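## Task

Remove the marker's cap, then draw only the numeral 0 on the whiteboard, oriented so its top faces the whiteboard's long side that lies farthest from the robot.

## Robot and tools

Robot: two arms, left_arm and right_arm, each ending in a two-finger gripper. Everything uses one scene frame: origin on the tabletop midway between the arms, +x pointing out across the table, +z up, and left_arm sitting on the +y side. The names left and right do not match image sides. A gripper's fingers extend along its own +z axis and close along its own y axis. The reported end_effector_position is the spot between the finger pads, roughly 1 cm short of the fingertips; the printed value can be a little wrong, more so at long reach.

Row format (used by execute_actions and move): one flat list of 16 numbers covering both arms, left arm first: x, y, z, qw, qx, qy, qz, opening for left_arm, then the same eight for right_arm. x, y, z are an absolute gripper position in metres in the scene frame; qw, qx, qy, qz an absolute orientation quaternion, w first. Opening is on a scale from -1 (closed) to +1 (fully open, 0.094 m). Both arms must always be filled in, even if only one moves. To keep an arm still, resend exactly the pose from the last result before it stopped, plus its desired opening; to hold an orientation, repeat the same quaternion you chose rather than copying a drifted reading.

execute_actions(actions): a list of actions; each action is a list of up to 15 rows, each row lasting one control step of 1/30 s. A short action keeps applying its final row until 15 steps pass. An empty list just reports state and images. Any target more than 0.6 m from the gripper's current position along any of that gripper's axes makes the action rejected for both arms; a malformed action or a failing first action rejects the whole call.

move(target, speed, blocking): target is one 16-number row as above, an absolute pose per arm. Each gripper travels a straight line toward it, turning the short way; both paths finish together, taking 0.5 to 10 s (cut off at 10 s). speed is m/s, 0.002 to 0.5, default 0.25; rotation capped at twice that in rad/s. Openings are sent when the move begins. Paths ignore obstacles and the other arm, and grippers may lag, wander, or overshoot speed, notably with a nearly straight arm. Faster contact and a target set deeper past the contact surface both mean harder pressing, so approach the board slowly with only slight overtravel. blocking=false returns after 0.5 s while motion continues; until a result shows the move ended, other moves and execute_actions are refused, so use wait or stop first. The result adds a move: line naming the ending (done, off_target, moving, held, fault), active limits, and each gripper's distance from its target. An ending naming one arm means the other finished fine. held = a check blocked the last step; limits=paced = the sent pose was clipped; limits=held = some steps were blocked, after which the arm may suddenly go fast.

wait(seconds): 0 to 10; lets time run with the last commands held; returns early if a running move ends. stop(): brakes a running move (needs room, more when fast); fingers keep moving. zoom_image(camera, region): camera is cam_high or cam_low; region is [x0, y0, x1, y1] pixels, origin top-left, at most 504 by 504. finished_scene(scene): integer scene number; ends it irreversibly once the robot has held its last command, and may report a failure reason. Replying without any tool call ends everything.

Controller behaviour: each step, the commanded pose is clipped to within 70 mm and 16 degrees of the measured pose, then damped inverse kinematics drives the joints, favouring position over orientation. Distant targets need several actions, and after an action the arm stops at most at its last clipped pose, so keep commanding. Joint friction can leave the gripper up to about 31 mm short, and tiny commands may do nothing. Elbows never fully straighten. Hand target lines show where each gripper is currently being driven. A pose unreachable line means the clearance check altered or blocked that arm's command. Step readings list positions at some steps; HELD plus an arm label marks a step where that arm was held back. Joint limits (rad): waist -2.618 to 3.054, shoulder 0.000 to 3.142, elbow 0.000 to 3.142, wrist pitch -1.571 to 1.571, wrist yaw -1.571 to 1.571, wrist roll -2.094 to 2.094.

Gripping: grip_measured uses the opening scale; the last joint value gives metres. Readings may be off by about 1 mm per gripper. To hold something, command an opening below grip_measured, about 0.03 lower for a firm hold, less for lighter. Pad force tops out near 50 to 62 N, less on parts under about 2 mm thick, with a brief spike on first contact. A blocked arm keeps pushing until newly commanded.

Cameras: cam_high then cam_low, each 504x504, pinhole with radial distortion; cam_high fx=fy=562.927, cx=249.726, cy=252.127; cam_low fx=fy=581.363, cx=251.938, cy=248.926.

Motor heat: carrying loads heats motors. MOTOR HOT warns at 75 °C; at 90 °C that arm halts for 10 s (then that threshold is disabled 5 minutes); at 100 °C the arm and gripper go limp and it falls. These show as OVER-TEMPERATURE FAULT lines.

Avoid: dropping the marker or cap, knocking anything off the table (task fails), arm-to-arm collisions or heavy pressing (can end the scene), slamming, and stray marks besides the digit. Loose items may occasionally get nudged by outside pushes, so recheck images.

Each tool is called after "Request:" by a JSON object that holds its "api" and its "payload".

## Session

Request:
{"api": "execute_actions", "payload": {"actions": []}}

Scene clock: 0.00 s.
left_arm: end_effector_position=(+0.1872, +0.4148, +0.3140) grip_measured=+1.000 end_effector_quat_wxyz=(+0.006, +0.581, +0.727, +0.364) | right_arm: end_effector_position=(+0.3560, -0.3249, +0.3978) grip_measured=+1.000 end_effector_quat_wxyz=(+0.699, +0.064, +0.710, -0.054)
Joint positions: left_arm=[ 0.716  1.186  1.524 -1.191 -0.227  1.976  0.094] | right_arm=[-0.004  1.049  1.046 -0.014  0.015  0.013  0.094]
Joint velocities: left_arm=[ 0.012  0.002  0.002  0.081 -0.022  0.022  0.   ] | right_arm=[ 0.002 -0.002  0.002  0.037 -0.051  0.081  0.   ]
Motor temperatures (°C, as the motors report them): left_arm=[22 29 27 26 22 21] | right_arm=[23 25 26 28 25 23]
Hand target (left_arm): +0.187, +0.415, +0.314; +0.006, +0.581, +0.727, +0.364
Hand target (right_arm): +0.356, -0.325, +0.398; +0.699, +0.064, +0.710, -0.054

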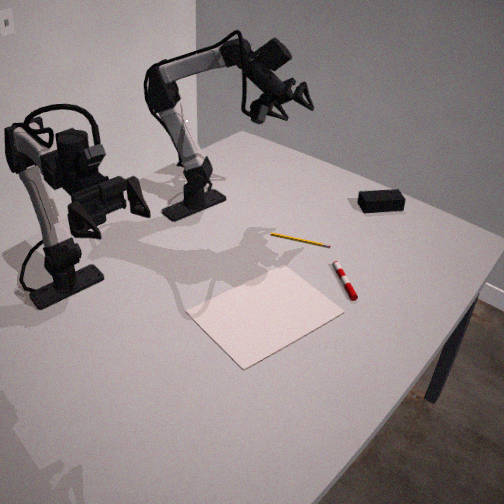

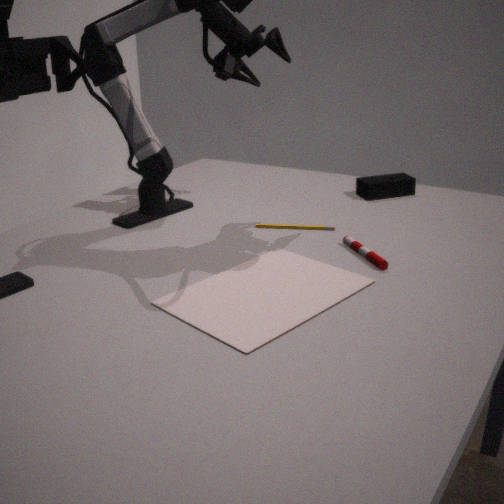

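Request:
{"api": "move", "payload": {"target": [0.48,0.255,0.06,0.398,0.31,0.852,-0.145,1,0.40,-0.3,0.25,0.707,0,0.707,0,1]}}

Request:
{"api": "zoom_image", "payload": {"camera": "cam_high", "region": [250,190,450,340]}}

Request:
{"api": "zoom_image", "payload": {"camera": "cam_low", "region": [250,160,450,310]}}

Scene clock: 4.47 s.
left_arm: end_effector_position=(+0.4746, +0.2622, +0.0565) grip_measured=+1.000 end_effector_quat_wxyz=(+0.388, +0.309, +0.858, -0.136) | right_arm: end_effector_position=(+0.4000, -0.3064, +0.2612) grip_measured=+1.000 end_effector_quat_wxyz=(+0.713, +0.009, +0.701, -0.007)
Joint positions: left_arm=[ 0.437  2.135  1.467 -0.316  0.654  0.749  0.094] | right_arm=[-0.004  1.298  0.605  0.71  -0.13   0.006  0.094]
Joint velocities: left_arm=[-0.007  0.007 -0.002 -0.051 -0.139 -0.007  0.   ] | right_arm=[-0.002 -0.012  0.012 -0.051 -0.051  0.081  0.   ]
Motor temperatures (°C, as the motors report them): left_arm=[22 30 27 27 22 21] | right_arm=[23 25 26 30 25 23]
Hand target (left_arm): +0.478, +0.256, +0.057; +0.394, +0.312, +0.853, -0.142
Hand target (right_arm): +0.401, -0.300, +0.250; +0.706, +0.000, +0.708, +0.000
Off the commanded pose (left_arm): 0.010 m, 2 deg.
Off the commanded pose (right_arm): 0.013 m, 2 deg.
move: off_target (right_arm)

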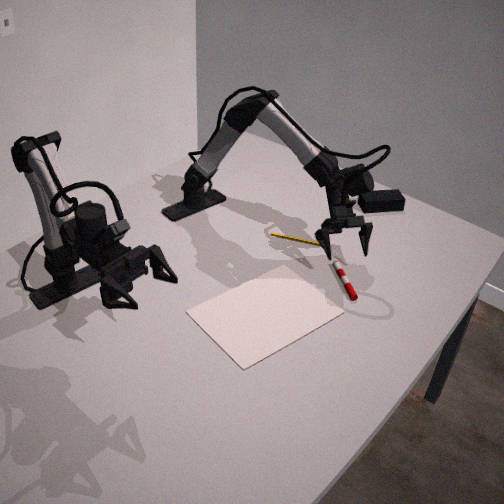

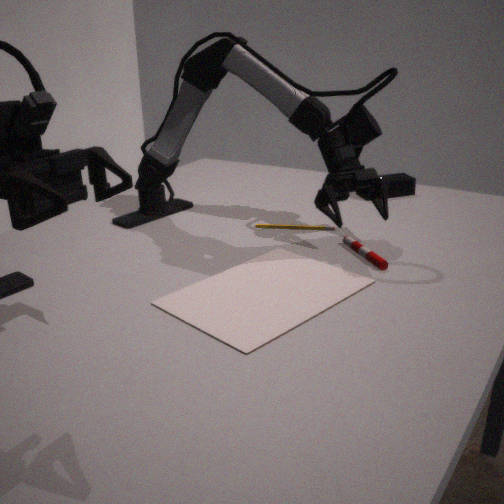

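Region (250, 190, 450, 340) of cam_high's 504x504 image, scaled by 2.520, with more detail than that image has; it fills the top 378 rows of this view, and the rest is white.

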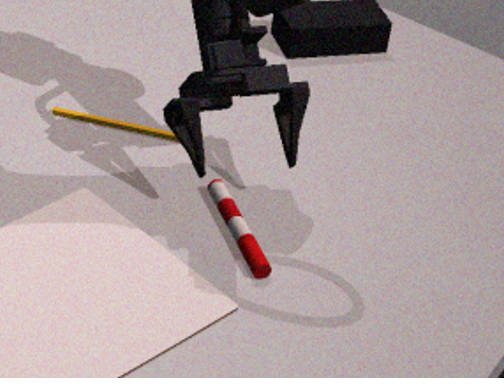

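Region (250, 160, 450, 310) of cam_low's 504x504 image, scaled by 2.520, with more detail than that image has; it fills the top 378 rows of this view, and the rest is white.

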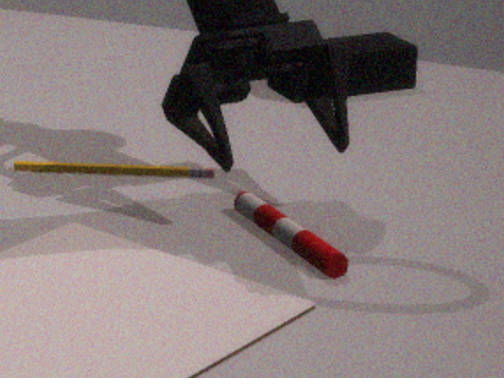

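Request:
{"api": "move", "payload": {"target": [0.462,0.268,0.003,0.398,0.31,0.852,-0.145,1,0.40,-0.3,0.25,0.707,0,0.707,0,1], "speed": 0.08}}

Request:
{"api": "zoom_image", "payload": {"camera": "cam_high", "region": [250,190,450,340]}}

Request:
{"api": "zoom_image", "payload": {"camera": "cam_low", "region": [250,160,450,310]}}

Scene clock: 6.30 s.
left_arm: end_effector_position=(+0.4662, +0.2657, +0.0127) grip_measured=+1.000 end_effector_quat_wxyz=(+0.400, +0.312, +0.850, -0.139) | right_arm: end_effector_position=(+0.4000, -0.3063, +0.2619) grip_measured=+1.000 end_effector_quat_wxyz=(+0.714, +0.009, +0.700, -0.007)
Joint positions: left_arm=[ 0.456  2.194  1.348 -0.128  0.684  0.767  0.094] | right_arm=[-0.004  1.298  0.605  0.712 -0.131  0.005  0.094]
Joint velocities: left_arm=[-0.017  0.012 -0.002  0.066  0.022  0.037  0.   ] | right_arm=[-0.007 -0.007  0.002  0.007 -0.095  0.051  0.   ]
Motor temperatures (°C, as the motors report them): left_arm=[22 31 28 27 22 21] | right_arm=[23 25 27 31 25 23]
Hand target (left_arm): +0.461, +0.268, +0.004; +0.398, +0.310, +0.851, -0.145
Hand target (right_arm): +0.400, -0.300, +0.250; +0.707, -0.000, +0.707, -0.000
Off the commanded pose (left_arm): 0.011 m, 1 deg.
Off the commanded pose (right_arm): 0.013 m, 2 deg.
move: off_target (left_arm, right_arm)

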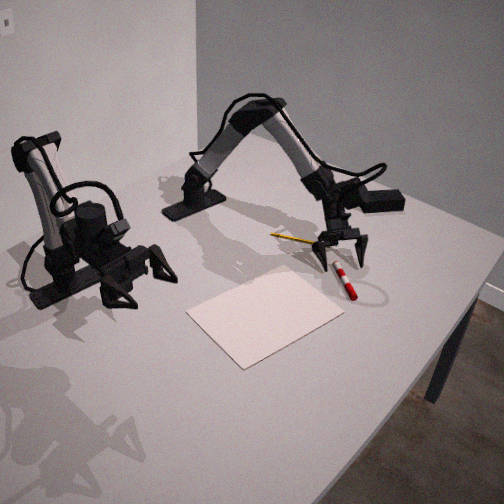

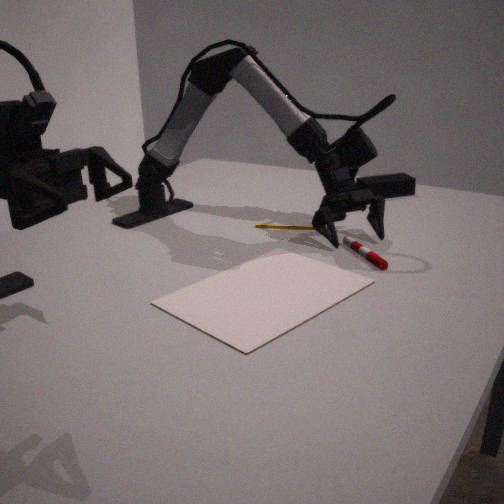

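Region (250, 190, 450, 340) of cam_high's 504x504 image, scaled by 2.520, with more detail than that image has; it fills the top 378 rows of this view, and the rest is white.

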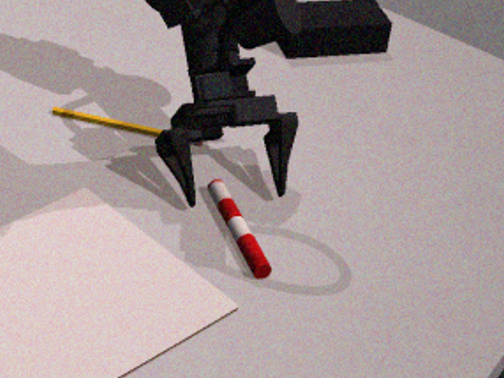

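Region (250, 160, 450, 310) of cam_low's 504x504 image, scaled by 2.520, with more detail than that image has; it fills the top 378 rows of this view, and the rest is white.

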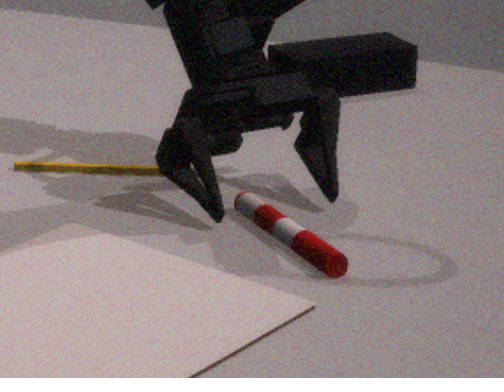

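Request:
{"api": "move", "payload": {"target": [0.482,0.245,-0.003,0.398,0.31,0.852,-0.145,1,0.40,-0.3,0.25,0.707,0,0.707,0,1], "speed": 0.05}}

Request:
{"api": "move", "payload": {"target": [0.482,0.245,-0.003,0.398,0.31,0.852,-0.145,-0.75,0.40,-0.3,0.25,0.707,0,0.707,0,1]}}

Request:
{"api": "move", "payload": {"target": [0.36,0.08,0.15,0.423,0,0.906,0,-0.75,0.42,-0.03,0.14,0.707,-0.707,0,0,1], "speed": 0.15}}

Request:
{"api": "zoom_image", "payload": {"camera": "cam_low", "region": [150,80,400,280]}}

Scene clock: 7.67 s.
left_arm: end_effector_position=(+0.4770, +0.2470, +0.0060) grip_measured=+1.000 end_effector_quat_wxyz=(+0.404, +0.309, +0.848, -0.150) | right_arm: end_effector_position=(+0.4000, -0.3063, +0.2619) grip_measured=+1.000 end_effector_quat_wxyz=(+0.714, +0.009, +0.700, -0.007)
Joint positions: left_arm=[ 0.414  2.232  1.366 -0.078  0.682  0.711  0.094] | right_arm=[-0.004  1.298  0.605  0.712 -0.131  0.005  0.094]
Joint velocities: left_arm=[-0.002  0.002 -0.002  0.051 -0.022 -0.11   0.   ] | right_arm=[-0.002  0.012 -0.007 -0.066  0.051  0.066  0.   ]
Motor temperatures (°C, as the motors report them): left_arm=[22 31 28 28 22 21] | right_arm=[23 25 27 31 25 23]
Hand target (left_arm): +0.481, +0.245, -0.003; +0.397, +0.310, +0.852, -0.144
Hand target (right_arm): +0.400, -0.300, +0.250; +0.707, +0.000, +0.707, -0.000
Off the commanded pose (left_arm): 0.010 m, 1 deg.
Off the commanded pose (right_arm): 0.013 m, 2 deg.
move: off_target (right_arm)

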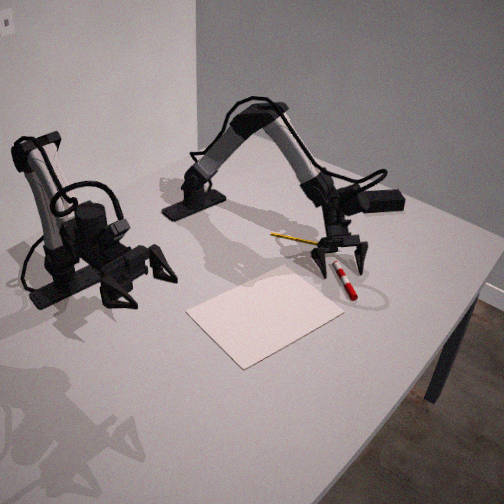

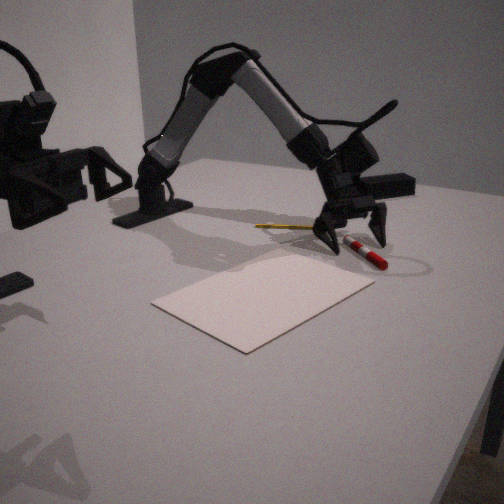

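Scene clock: 8.37 s.
left_arm: end_effector_position=(+0.4772, +0.2473, +0.0059) grip_measured=-0.646 end_effector_quat_wxyz=(+0.404, +0.309, +0.848, -0.150) | right_arm: end_effector_position=(+0.4000, -0.3063, +0.2619) grip_measured=+1.000 end_effector_quat_wxyz=(+0.714, +0.009, +0.700, -0.007)
Joint positions: left_arm=[ 0.414  2.232  1.366 -0.078  0.681  0.71   0.017] | right_arm=[-0.004  1.298  0.605  0.712 -0.131  0.005  0.094]
Joint velocities: left_arm=[-0.007 -0.022 -0.002 -0.022 -0.037 -0.037 -0.   ] | right_arm=[-0.007 -0.012  0.007 -0.037  0.007 -0.022  0.   ]
Motor temperatures (°C, as the motors report them): left_arm=[22 32 28 28 22 21] | right_arm=[23 25 27 31 25 23]
Hand target (left_arm): +0.481, +0.245, -0.003; +0.398, +0.310, +0.851, -0.145
Hand target (right_arm): +0.400, -0.300, +0.250; +0.707, +0.000, +0.707, -0.000
Off the commanded pose (left_arm): 0.010 m, 1 deg.
Off the commanded pose (right_arm): 0.013 m, 2 deg.
move: off_target (right_arm)

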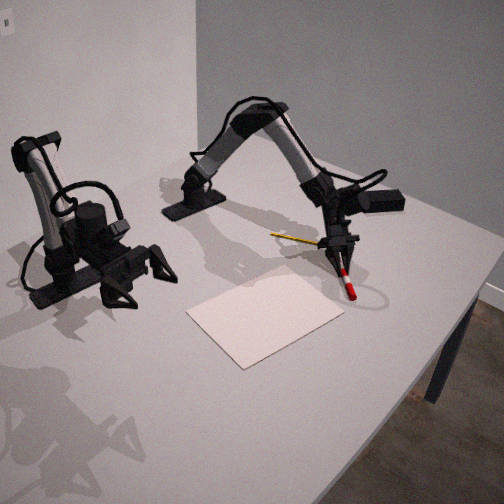

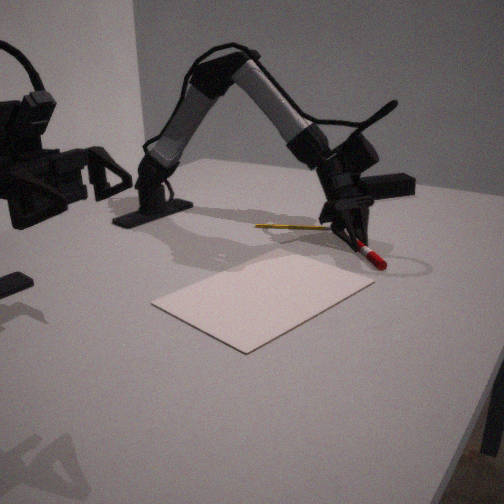

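Scene clock: 16.23 s.
left_arm: end_effector_position=(+0.3605, +0.0872, +0.1325) grip_measured=-0.646 end_effector_quat_wxyz=(+0.409, +0.009, +0.912, +0.017) | right_arm: end_effector_position=(+0.4264, -0.0312, +0.1359) grip_measured=+1.000 end_effector_quat_wxyz=(+0.707, -0.707, +0.011, -0.001)
Joint positions: left_arm=[-0.322  1.573  1.019 -0.246 -0.386 -0.318  0.017] | right_arm=[ 0.287  2.283  1.265  1.015 -1.415 -1.56   0.094]
Joint velocities: left_arm=[ 0.017 -0.012 -0.002  0.037 -0.066  0.007  0.001] | right_arm=[ 0.007 -0.037 -0.007 -0.315 -0.037 -0.125  0.   ]
Motor temperatures (°C, as the motors report them): left_arm=[22 34 29 30 22 21] | right_arm=[23 26 27 32 25 23]
Hand target (left_arm): +0.363, +0.083, +0.151; +0.427, +0.004, +0.904, +0.010
Hand target (right_arm): +0.424, -0.027, +0.140; +0.705, -0.709, +0.005, +0.004
Off the commanded pose (left_arm): 0.019 m, 3 deg.
Off the commanded pose (right_arm): 0.008 m, 1 deg.
move: off_target (left_arm)

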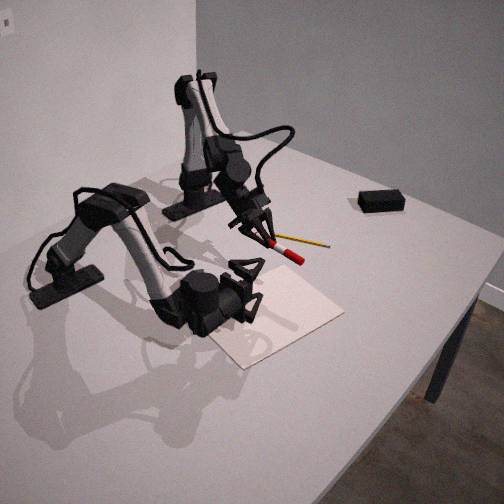

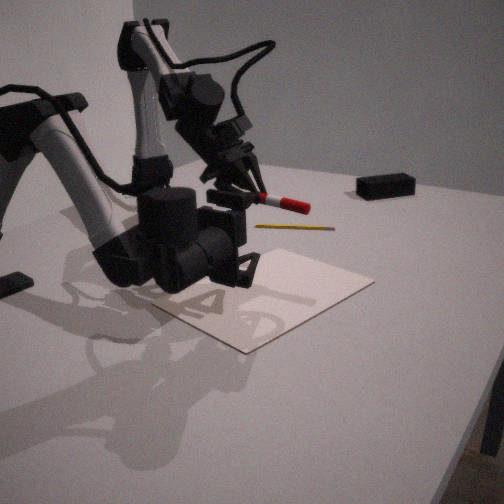

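Region (150, 80, 400, 280) of cam_low's 504x504 image, scaled by 2.016, with more detail than that image has; it fills the top 403 rows of this view, and the rest is white.

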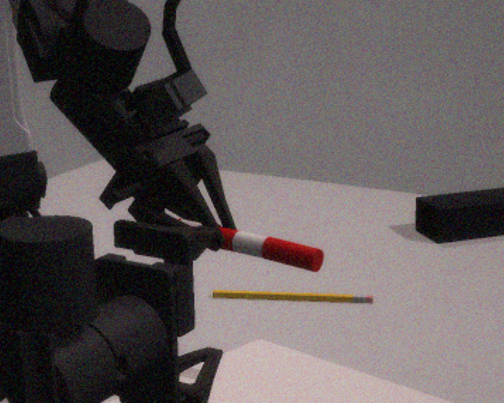

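Request:
{"api": "move", "payload": {"target": [0.36,0.08,0.15,0.423,0,0.906,0,-0.75,0.445,0.085,0.146,0.707,-0.707,0,0,1], "speed": 0.06}}

Request:
{"api": "move", "payload": {"target": [0.36,0.08,0.15,0.423,0,0.906,0,-0.75,0.445,0.085,0.146,0.707,-0.707,0,0,-0.75]}}

Request:
{"api": "move", "payload": {"target": [0.36,0.08,0.15,0.423,0,0.906,0,-0.75,0.52,0.085,0.146,0.707,-0.707,0,0,-0.75], "speed": 0.04}}

Scene clock: 18.97 s.
left_arm: end_effector_position=(+0.3592, +0.0880, +0.1311) grip_measured=-0.646 end_effector_quat_wxyz=(+0.406, +0.000, +0.914, +0.015) | right_arm: end_effector_position=(+0.4411, +0.0811, +0.1552) grip_measured=+1.000 end_effector_quat_wxyz=(+0.710, -0.704, -0.014, -0.008)
Joint positions: left_arm=[-0.322  1.573  1.019 -0.255 -0.386 -0.339  0.017] | right_arm=[ 0.509  2.382  1.537  0.869 -1.22  -1.579  0.094]
Joint velocities: left_arm=[-0.022 -0.017 -0.027  0.007  0.081  0.007  0.001] | right_arm=[ 0.007  0.002  0.002 -0.022  0.007 -0.051  0.   ]
Motor temperatures (°C, as the motors report them): left_arm=[22 35 29 30 22 21] | right_arm=[23 28 28 32 25 23]
Hand target (left_arm): +0.360, +0.080, +0.150; +0.423, -0.000, +0.906, -0.000
Hand target (right_arm): +0.445, +0.085, +0.146; +0.707, -0.707, -0.000, -0.000
Off the commanded pose (left_arm): 0.021 m, 3 deg.
Off the commanded pose (right_arm): 0.011 m, 2 deg.
move: off_target (left_arm, right_arm)

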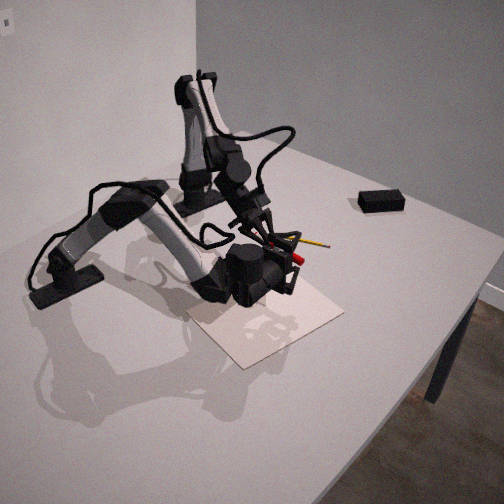

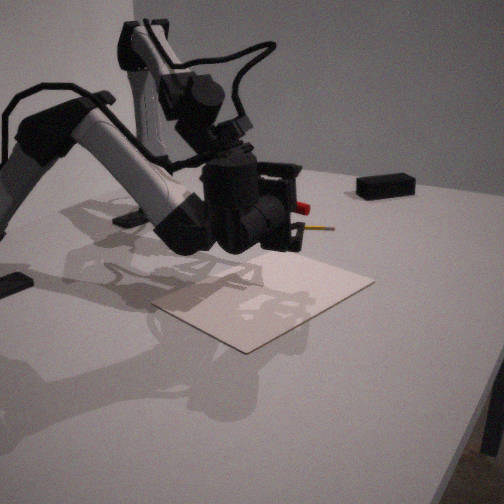

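Scene clock: 19.67 s.
left_arm: end_effector_position=(+0.3614, +0.0874, +0.1373) grip_measured=-0.646 end_effector_quat_wxyz=(+0.416, -0.003, +0.909, +0.011) | right_arm: end_effector_position=(+0.4448, +0.0805, +0.1479) grip_measured=-0.613 end_effector_quat_wxyz=(+0.707, -0.707, +0.001, -0.006)
Joint positions: left_arm=[-0.322  1.564  1.019 -0.24  -0.389 -0.339  0.017] | right_arm=[ 0.508  2.392  1.537  0.852 -1.203 -1.58   0.018]
Joint velocities: left_arm=[-0.012 -0.012 -0.017  0.037 -0.066 -0.022  0.001] | right_arm=[-0.007  0.007  0.012 -0.11   0.037 -0.022  0.   ]
Motor temperatures (°C, as the motors report them): left_arm=[22 35 29 30 22 21] | right_arm=[23 28 28 32 25 23]
Hand target (left_arm): +0.360, +0.080, +0.150; +0.423, +0.000, +0.906, -0.000
Hand target (right_arm): +0.445, +0.085, +0.146; +0.707, -0.707, +0.000, -0.000
Off the commanded pose (left_arm): 0.015 m, 2 deg.
Off the commanded pose (right_arm): 0.005 m, 1 deg.
move: off_target (left_arm)

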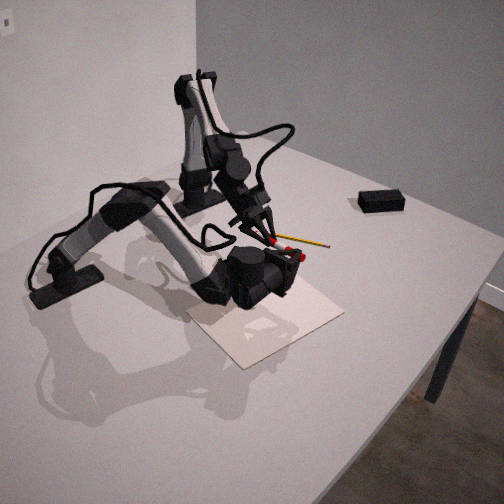

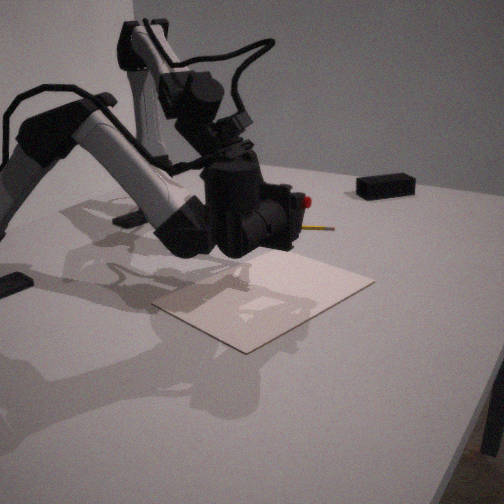

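Scene clock: 21.80 s.
left_arm: end_effector_position=(+0.3730, +0.0956, +0.1504) grip_measured=-0.646 end_effector_quat_wxyz=(+0.449, -0.033, +0.893, +0.019) | right_arm: end_effector_position=(+0.4596, +0.0965, +0.1652) grip_measured=-0.613 end_effector_quat_wxyz=(+0.709, -0.696, -0.098, +0.057)
Joint positions: left_arm=[-0.312  1.564  1.019 -0.178 -0.446 -0.356  0.017] | right_arm=[ 0.508  2.582  1.951  0.708 -1.431 -1.553  0.018]
Joint velocities: left_arm=[-0.012 -0.002 -0.002  0.095 -0.007  0.022 -0.002] | right_arm=[ 0.017 -0.012 -0.002 -0.007 -0.007  0.095 -0.   ]
Motor temperatures (°C, as the motors report them): left_arm=[22 35 30 30 22 21] | right_arm=[23 29 28 32 26 23]
Hand target (left_arm): +0.360, +0.080, +0.150; +0.425, -0.000, +0.905, +0.000
Hand target (right_arm): +0.510, +0.074, +0.145; +0.709, -0.705, -0.001, +0.001
Off the commanded pose (left_arm): 0.020 m, 5 deg.
Off the commanded pose (right_arm): 0.064 m, 13 deg.
move: off_target (left_arm, right_arm)

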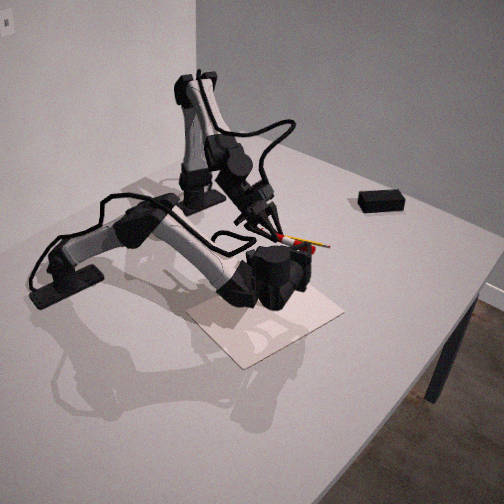

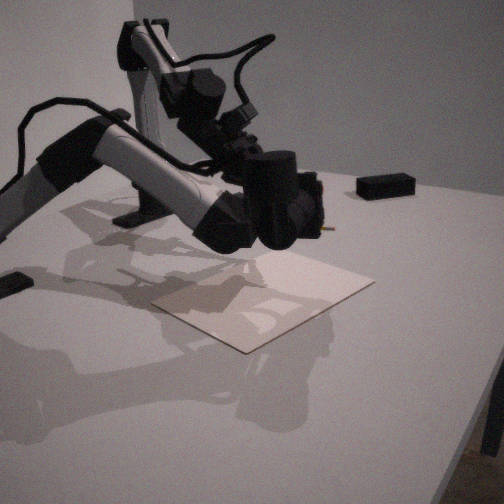

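Request:
{"api": "move", "payload": {"target": [0.30,0.085,0.15,0.423,0,0.906,0,-0.78,0.47,0.085,0.15,0.707,-0.707,0,0,-0.78], "speed": 0.04}}

Request:
{"api": "zoom_image", "payload": {"camera": "cam_high", "region": [200,170,400,320]}}

Scene clock: 25.17 s.
left_arm: end_effector_position=(+0.3256, +0.0938, +0.1551) grip_measured=-0.646 end_effector_quat_wxyz=(+0.447, -0.032, +0.894, +0.007) | right_arm: end_effector_position=(+0.4127, +0.0936, +0.1664) grip_measured=-0.613 end_effector_quat_wxyz=(+0.706, -0.696, -0.107, +0.074)
Joint positions: left_arm=[-0.387  1.396  0.895 -0.241 -0.478 -0.419  0.017] | right_arm=[ 0.533  2.431  1.668  0.836 -1.444 -1.548  0.018]
Joint velocities: left_arm=[ 0.012 -0.012  0.002 -0.154 -0.007 -0.022  0.   ] | right_arm=[ 0.007  0.017 -0.027  0.081  0.022  0.051 -0.001]
Motor temperatures (°C, as the motors report them): left_arm=[22 36 30 30 22 21] | right_arm=[23 31 28 32 26 23]
Hand target (left_arm): +0.303, +0.086, +0.150; +0.425, +0.001, +0.905, +0.002
Hand target (right_arm): +0.463, +0.074, +0.149; +0.709, -0.705, -0.004, +0.004
Off the commanded pose (left_arm): 0.028 m, 5 deg.
Off the commanded pose (right_arm): 0.060 m, 15 deg.
move: off_target (left_arm, right_arm)

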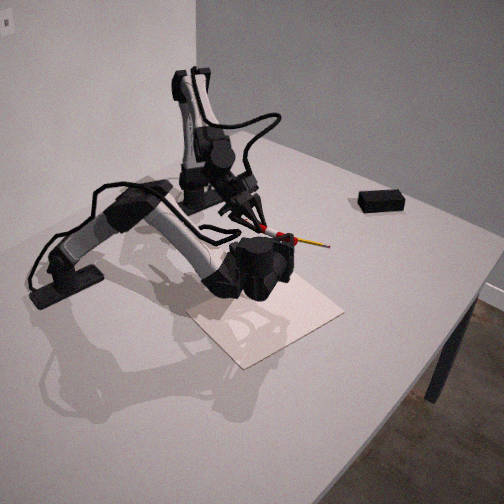

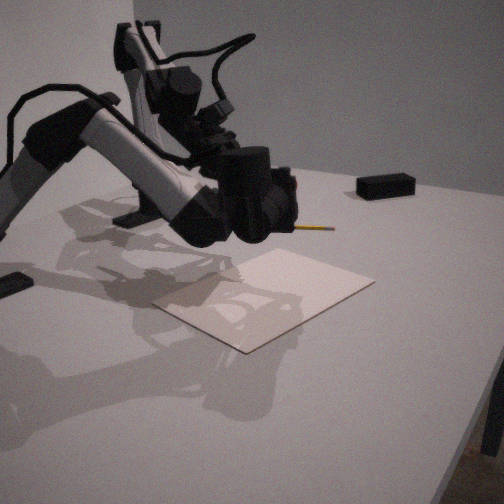

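Region (200, 170, 400, 320) of cam_high's 504x504 image, scaled by 2.520, with more detail than that image has; it fills the top 378 rows of this view, and the rest is white.

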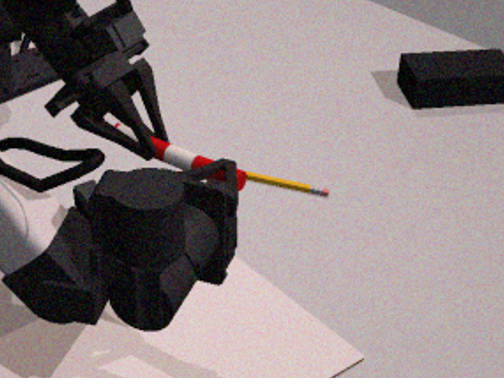

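Request:
{"api": "move", "payload": {"target": [0.33,0.09,0.15,0.423,0,0.906,0,-0.78,0.415,0.09,0.16,0.707,-0.707,0,0,1], "speed": 0.04}}

Request:
{"api": "move", "payload": {"target": [0.33,0.09,0.15,0.423,0,0.906,0,-0.78,0.42,-0.06,0.16,0.707,-0.707,0,0,1], "speed": 0.1}}

Request:
{"api": "zoom_image", "payload": {"camera": "cam_low", "region": [150,100,350,250]}}

Request:
{"api": "zoom_image", "payload": {"camera": "cam_high", "region": [200,170,360,290]}}

Scene clock: 29.23 s.
left_arm: end_effector_position=(+0.3238, +0.0900, +0.1476) grip_measured=-0.646 end_effector_quat_wxyz=(+0.424, +0.001, +0.906, +0.000) | right_arm: end_effector_position=(+0.4197, +0.0860, +0.1552) grip_measured=+1.000 end_effector_quat_wxyz=(+0.706, -0.708, +0.002, +0.005)
Joint positions: left_arm=[-0.369  1.407  0.908 -0.275 -0.408 -0.368  0.017] | right_arm=[ 0.535  2.314  1.429  0.879 -1.19  -1.567  0.094]
Joint velocities: left_arm=[-0.012 -0.017 -0.012 -0.125 -0.007  0.081  0.001] | right_arm=[-0.012 -0.007 -0.007  0.051  0.022 -0.022  0.   ]
Motor temperatures (°C, as the motors report them): left_arm=[22 35 30 30 22 21] | right_arm=[23 34 28 32 26 23]
Hand target (left_arm): +0.330, +0.090, +0.150; +0.423, +0.000, +0.906, -0.000
Hand target (right_arm): +0.415, +0.089, +0.160; +0.708, -0.706, -0.000, +0.000
Off the commanded pose (left_arm): 0.007 m, 0 deg.
Off the commanded pose (right_arm): 0.008 m, 1 deg.
move: done

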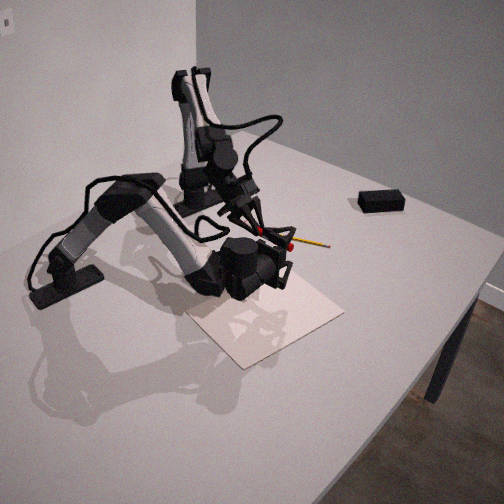

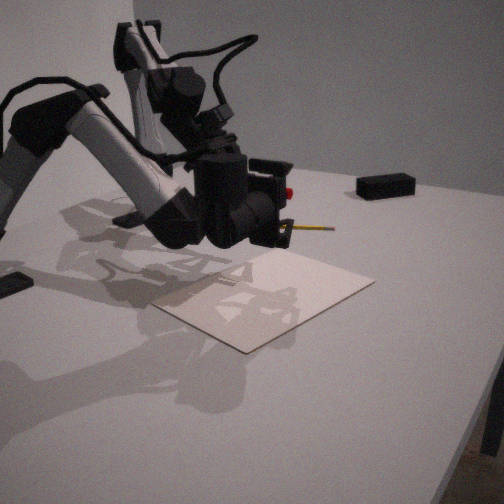

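Scene clock: 30.97 s.
left_arm: end_effector_position=(+0.3238, +0.0900, +0.1475) grip_measured=-0.646 end_effector_quat_wxyz=(+0.423, +0.001, +0.906, +0.000) | right_arm: end_effector_position=(+0.4284, -0.0315, +0.1553) grip_measured=+1.000 end_effector_quat_wxyz=(+0.706, -0.708, +0.015, -0.003)
Joint positions: left_arm=[-0.369  1.407  0.908 -0.275 -0.408 -0.367  0.017] | right_arm=[ 0.286  2.231  1.279  0.931 -1.408 -1.573  0.094]
Joint velocities: left_arm=[-0.002 -0.007  0.002 -0.007  0.051  0.007  0.001] | right_arm=[-0.002  0.007  0.002 -0.022  0.022 -0.066  0.   ]
Motor temperatures (°C, as the motors report them): left_arm=[22 35 31 31 22 21] | right_arm=[23 35 28 32 26 23]
Hand target (left_arm): +0.330, +0.090, +0.150; +0.423, -0.000, +0.906, -0.000
Hand target (right_arm): +0.427, -0.029, +0.155; +0.706, -0.708, +0.014, -0.001
Off the commanded pose (left_arm): 0.007 m, 0 deg.
Off the commanded pose (right_arm): 0.030 m, 2 deg.
move: held (right_arm); limits=held; held on 13 of 52 steps (right_arm), including the last (right_arm)
pose unreachable (right arm): on one or more control steps of this call, first in action 0 (counted from 0), this arm could not follow its commanded pose, so it was not sent that pose on those steps. On the call's last step it was still not sent that pose. It may still have moved: this result reports where it is.
cause: the commanded pose would bring two parts of the arm too close to each other (its wrist (the part past joint 4) and its wrist camera, with joints 5 (wrist yaw) and 6 (wrist roll) between them).

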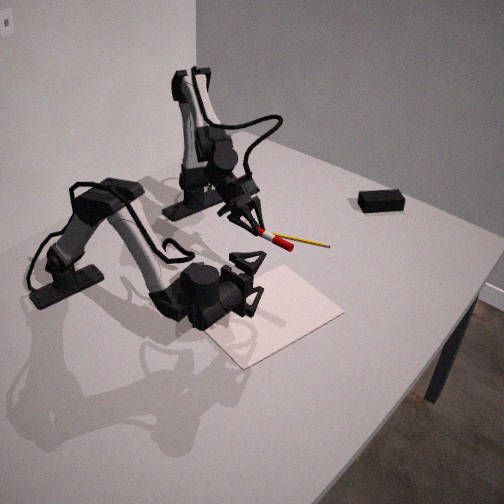

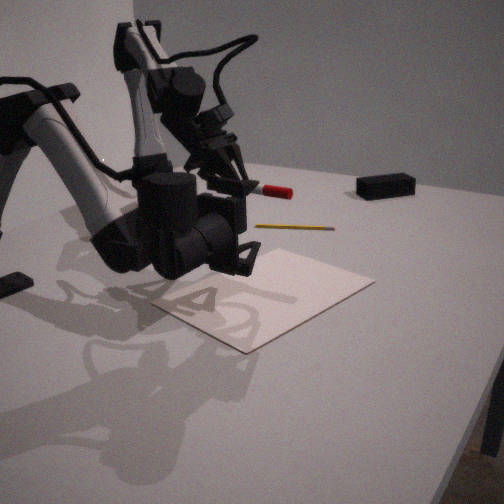

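Region (150, 100, 350, 250) of cam_low's 504x504 image, scaled by 2.520, with more detail than that image has; it fills the top 378 rows of this view, and the rest is white.

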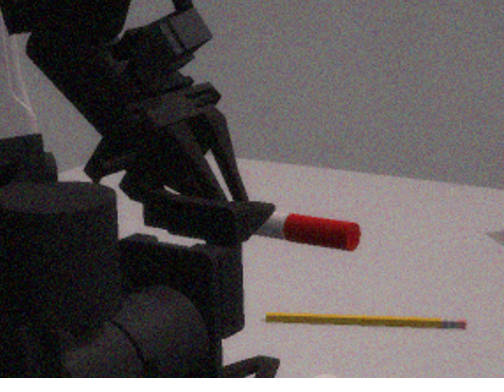

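Region (200, 170, 360, 290) of cam_high's 504x504 image, scaled by 3.150, with more detail than that image has; it fills the top 378 rows of this view, and the rest is white.

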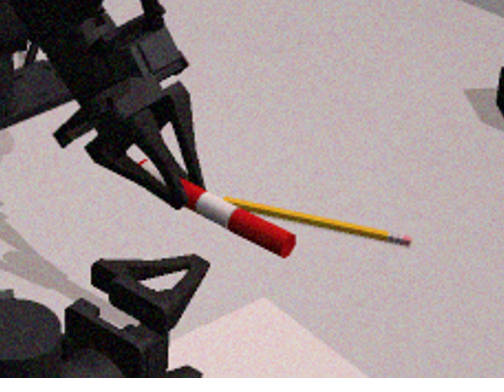

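Request:
{"api": "move", "payload": {"target": [0.33,0.09,0.15,0.423,0,0.906,0,-0.78,0.422,0.092,0.155,0.707,-0.707,0,0,1], "speed": 0.08}}

Request:
{"api": "move", "payload": {"target": [0.33,0.09,0.15,0.423,0,0.906,0,-0.78,0.422,0.092,0.155,0.707,-0.707,0,0,-0.8]}}

Request:
{"api": "move", "payload": {"target": [0.29,0.09,0.15,0.423,0,0.906,0,-0.78,0.50,0.092,0.155,0.707,-0.707,0,0,-0.8], "speed": 0.05}}

Scene clock: 33.37 s.
left_arm: end_effector_position=(+0.3238, +0.0900, +0.1475) grip_measured=-0.646 end_effector_quat_wxyz=(+0.423, +0.001, +0.906, +0.000) | right_arm: end_effector_position=(+0.4174, +0.0889, +0.1632) grip_measured=+1.000 end_effector_quat_wxyz=(+0.710, -0.704, -0.012, -0.004)
Joint positions: left_arm=[-0.369  1.407  0.908 -0.275 -0.408 -0.367  0.017] | right_arm=[ 0.542  2.305  1.431  0.895 -1.189 -1.573  0.094]
Joint velocities: left_arm=[ 0.012  0.017 -0.022  0.066 -0.051 -0.007  0.   ] | right_arm=[-0.002  0.002 -0.017 -0.007  0.022  0.007  0.   ]
Motor temperatures (°C, as the motors report them): left_arm=[22 35 31 31 22 21] | right_arm=[23 35 28 32 26 23]
Hand target (left_arm): +0.330, +0.090, +0.150; +0.423, -0.000, +0.906, -0.000
Hand target (right_arm): +0.422, +0.092, +0.155; +0.707, -0.707, -0.000, +0.000
Off the commanded pose (left_arm): 0.007 m, 0 deg.
Off the commanded pose (right_arm): 0.010 m, 2 deg.
move: done

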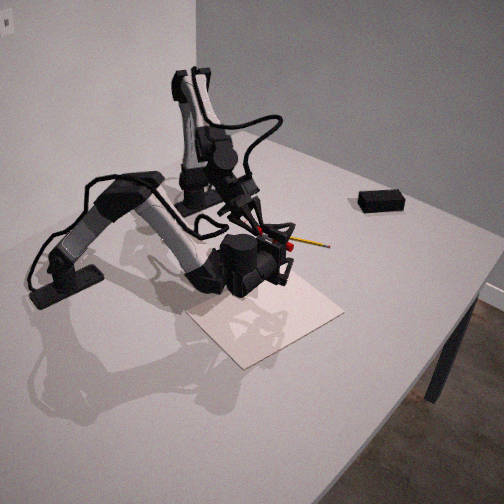

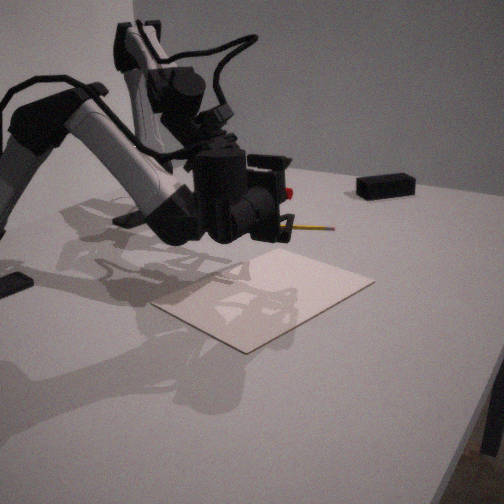

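Scene clock: 34.07 s.
left_arm: end_effector_position=(+0.3248, +0.0899, +0.1491) grip_measured=-0.646 end_effector_quat_wxyz=(+0.426, +0.000, +0.905, +0.000) | right_arm: end_effector_position=(+0.4192, +0.0887, +0.1609) grip_measured=-0.615 end_effector_quat_wxyz=(+0.709, -0.706, -0.006, -0.004)
Joint positions: left_arm=[-0.369  1.407  0.91  -0.271 -0.411 -0.367  0.017] | right_arm=[ 0.541  2.307  1.431  0.888 -1.181 -1.575  0.018]
Joint velocities: left_arm=[-0.012  0.007 -0.007  0.051 -0.037  0.081 -0.001] | right_arm=[ 0.022 -0.007 -0.002  0.037  0.037 -0.007 -0.   ]
Motor temperatures (°C, as the motors report them): left_arm=[22 35 31 31 22 21] | right_arm=[23 36 28 32 26 23]
Hand target (left_arm): +0.330, +0.090, +0.150; +0.423, -0.000, +0.906, -0.000
Hand target (right_arm): +0.422, +0.092, +0.155; +0.707, -0.707, +0.000, -0.000
Off the commanded pose (left_arm): 0.005 m, 0 deg.
Off the commanded pose (right_arm): 0.007 m, 1 deg.
move: done

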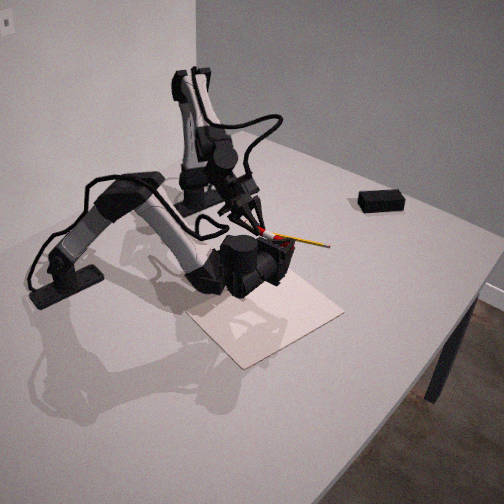

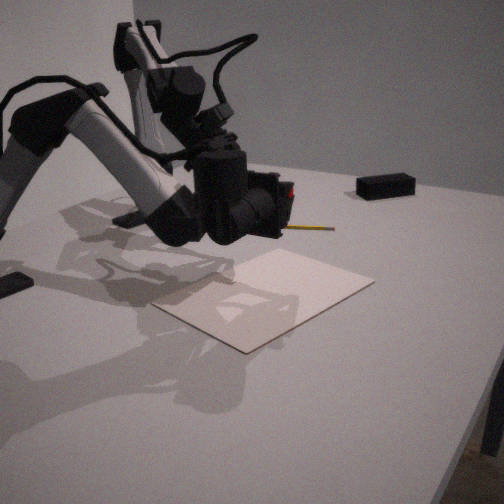

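Scene clock: 36.10 s.
left_arm: end_effector_position=(+0.2973, +0.0905, +0.1524) grip_measured=-0.646 end_effector_quat_wxyz=(+0.426, -0.002, +0.905, +0.004) | right_arm: end_effector_position=(+0.4969, +0.0877, +0.1625) grip_measured=-0.616 end_effector_quat_wxyz=(+0.710, -0.704, -0.010, -0.004)
Joint positions: left_arm=[-0.429  1.315  0.858 -0.335 -0.462 -0.417  0.017] | right_arm=[ 0.485  2.565  1.922  0.671 -1.242 -1.564  0.018]
Joint velocities: left_arm=[ 0.012  0.002 -0.007  0.007 -0.066 -0.007 -0.001] | right_arm=[-0.007 -0.007 -0.012 -0.081 -0.081 -0.037 -0.   ]
Motor temperatures (°C, as the motors report them): left_arm=[22 35 31 31 22 21] | right_arm=[23 36 29 32 26 23]
Hand target (left_arm): +0.290, +0.090, +0.150; +0.424, +0.001, +0.906, +0.001
Hand target (right_arm): +0.500, +0.091, +0.155; +0.707, -0.707, +0.000, -0.000
Off the commanded pose (left_arm): 0.008 m, 1 deg.
Off the commanded pose (right_arm): 0.009 m, 1 deg.
move: done

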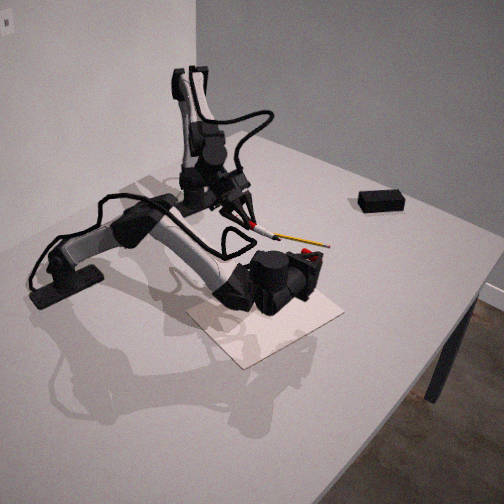

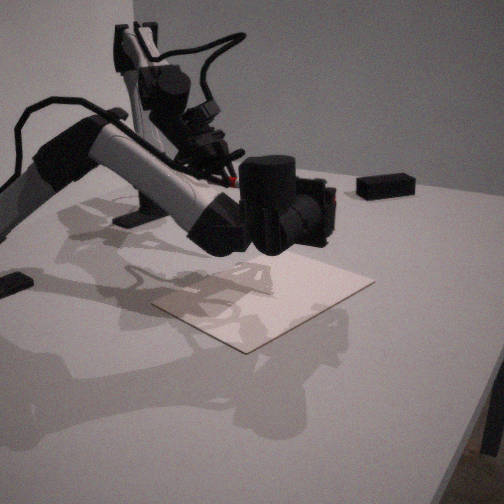

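Request:
{"api": "move", "payload": {"target": [0.29,0.12,0.17,0.423,0,0.906,0,-0.78,0.40,-0.3,0.2,0.707,0,0.707,0,-0.8], "speed": 0.2}}

Request:
{"api": "move", "payload": {"target": [0.39,0.03,0.10,0,0,1,0,-0.78,0.40,-0.3,0.2,0.707,0,0.707,0,-0.8], "speed": 0.15}}

Request:
{"api": "zoom_image", "payload": {"camera": "cam_low", "region": [140,170,400,365]}}

Request:
{"api": "zoom_image", "payload": {"camera": "cam_high", "region": [170,220,370,380]}}

Scene clock: 42.63 s.
left_arm: end_effector_position=(+0.2915, +0.1156, +0.1660) grip_measured=-0.646 end_effector_quat_wxyz=(+0.419, +0.002, +0.908, +0.002) | right_arm: end_effector_position=(+0.3982, -0.2967, +0.1954) grip_measured=-0.615 end_effector_quat_wxyz=(+0.710, -0.004, +0.704, +0.011)
Joint positions: left_arm=[-0.346  1.228  0.858 -0.408 -0.389 -0.353  0.017] | right_arm=[ 0.003  1.498  0.441  1.066 -0.167  0.011  0.018]
Joint velocities: left_arm=[-0.007  0.007  0.007 -0.022 -0.037 -0.007 -0.   ] | right_arm=[ 0.002  0.012 -0.007 -0.007 -0.066  0.051 -0.001]
Motor temperatures (°C, as the motors report them): left_arm=[22 34 32 32 22 21] | right_arm=[23 38 29 33 26 23]
Hand target (left_arm): +0.290, +0.119, +0.170; +0.422, -0.001, +0.907, -0.001
Hand target (right_arm): +0.396, -0.302, +0.199; +0.712, +0.005, +0.702, +0.005
Off the commanded pose (left_arm): 0.006 m, 1 deg.
Off the commanded pose (right_arm): 0.006 m, 1 deg.
move: done

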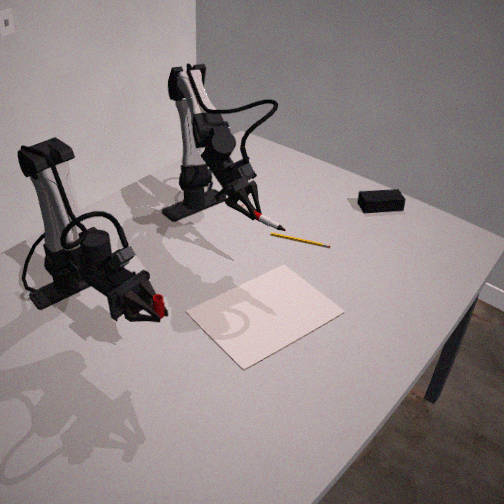

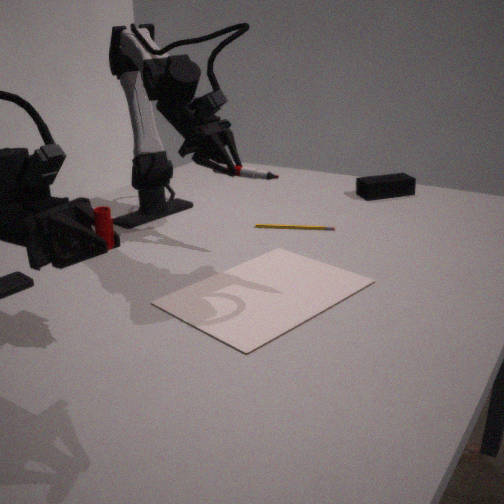

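Scene clock: 46.17 s.
left_arm: end_effector_position=(+0.3860, +0.0285, +0.1014) grip_measured=-0.646 end_effector_quat_wxyz=(+0.014, +0.007, +1.000, +0.000) | right_arm: end_effector_position=(+0.3981, -0.2987, +0.1866) grip_measured=-0.615 end_effector_quat_wxyz=(+0.698, +0.000, +0.716, +0.007)
Joint positions: left_arm=[-0.273  2.459  2.488 -1.575 -0.012 -0.432  0.017] | right_arm=[ 0.003  1.498  0.441  1.03  -0.156  0.006  0.018]
Joint velocities: left_arm=[-0.012 -0.002 -0.017 -0.081 -0.007 -0.007 -0.   ] | right_arm=[ 0.017 -0.002 -0.012 -0.066 -0.022 -0.022  0.   ]
Motor temperatures (°C, as the motors report them): left_arm=[22 35 32 31 22 21] | right_arm=[23 37 29 33 26 23]
Hand target (left_arm): +0.389, +0.031, +0.102; +0.012, +0.003, +1.000, -0.004
Hand target (right_arm): +0.400, -0.300, +0.200; +0.707, +0.000, +0.707, +0.000
Off the commanded pose (left_arm): 0.005 m, 2 deg.
Off the commanded pose (right_arm): 0.014 m, 2 deg.
joint sent to its limit (left arm) — the command would take joint 4 (wrist pitch) past its lower limit, so that joint was sent only as far as its limit.
move: off_target (right_arm)

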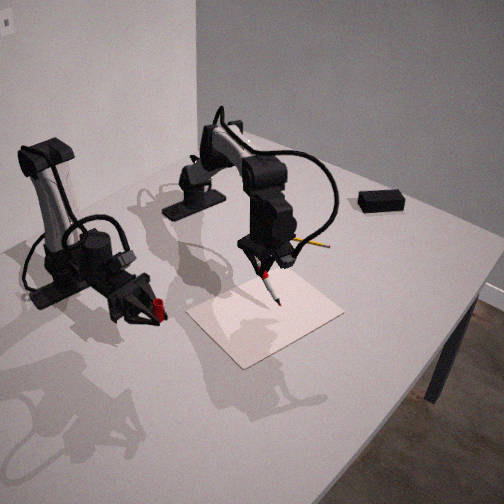

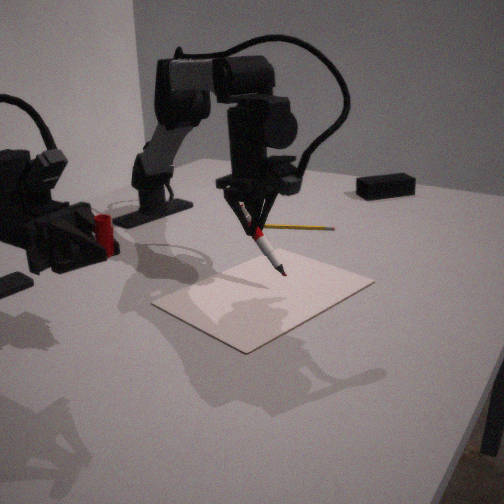

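Region (140, 170, 400, 365) of cam_low's 504x504 image, scaled by 1.938, with more detail than that image has; it fills the top 378 rows of this view, and the rest is white.

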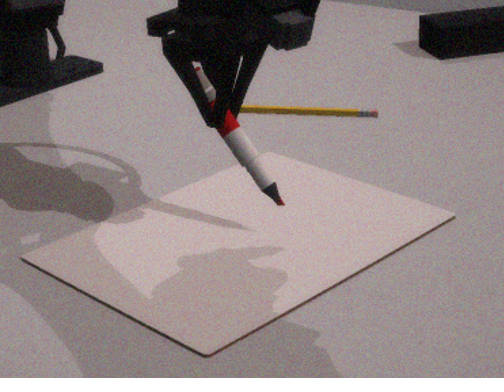

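Region (170, 220, 370, 380) of cam_high's 504x504 image, scaled by 2.520, with more detail than that image has; it fills the top 403 rows of this view, and the rest is white.

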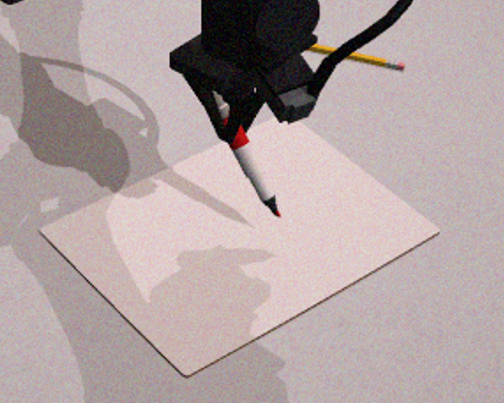

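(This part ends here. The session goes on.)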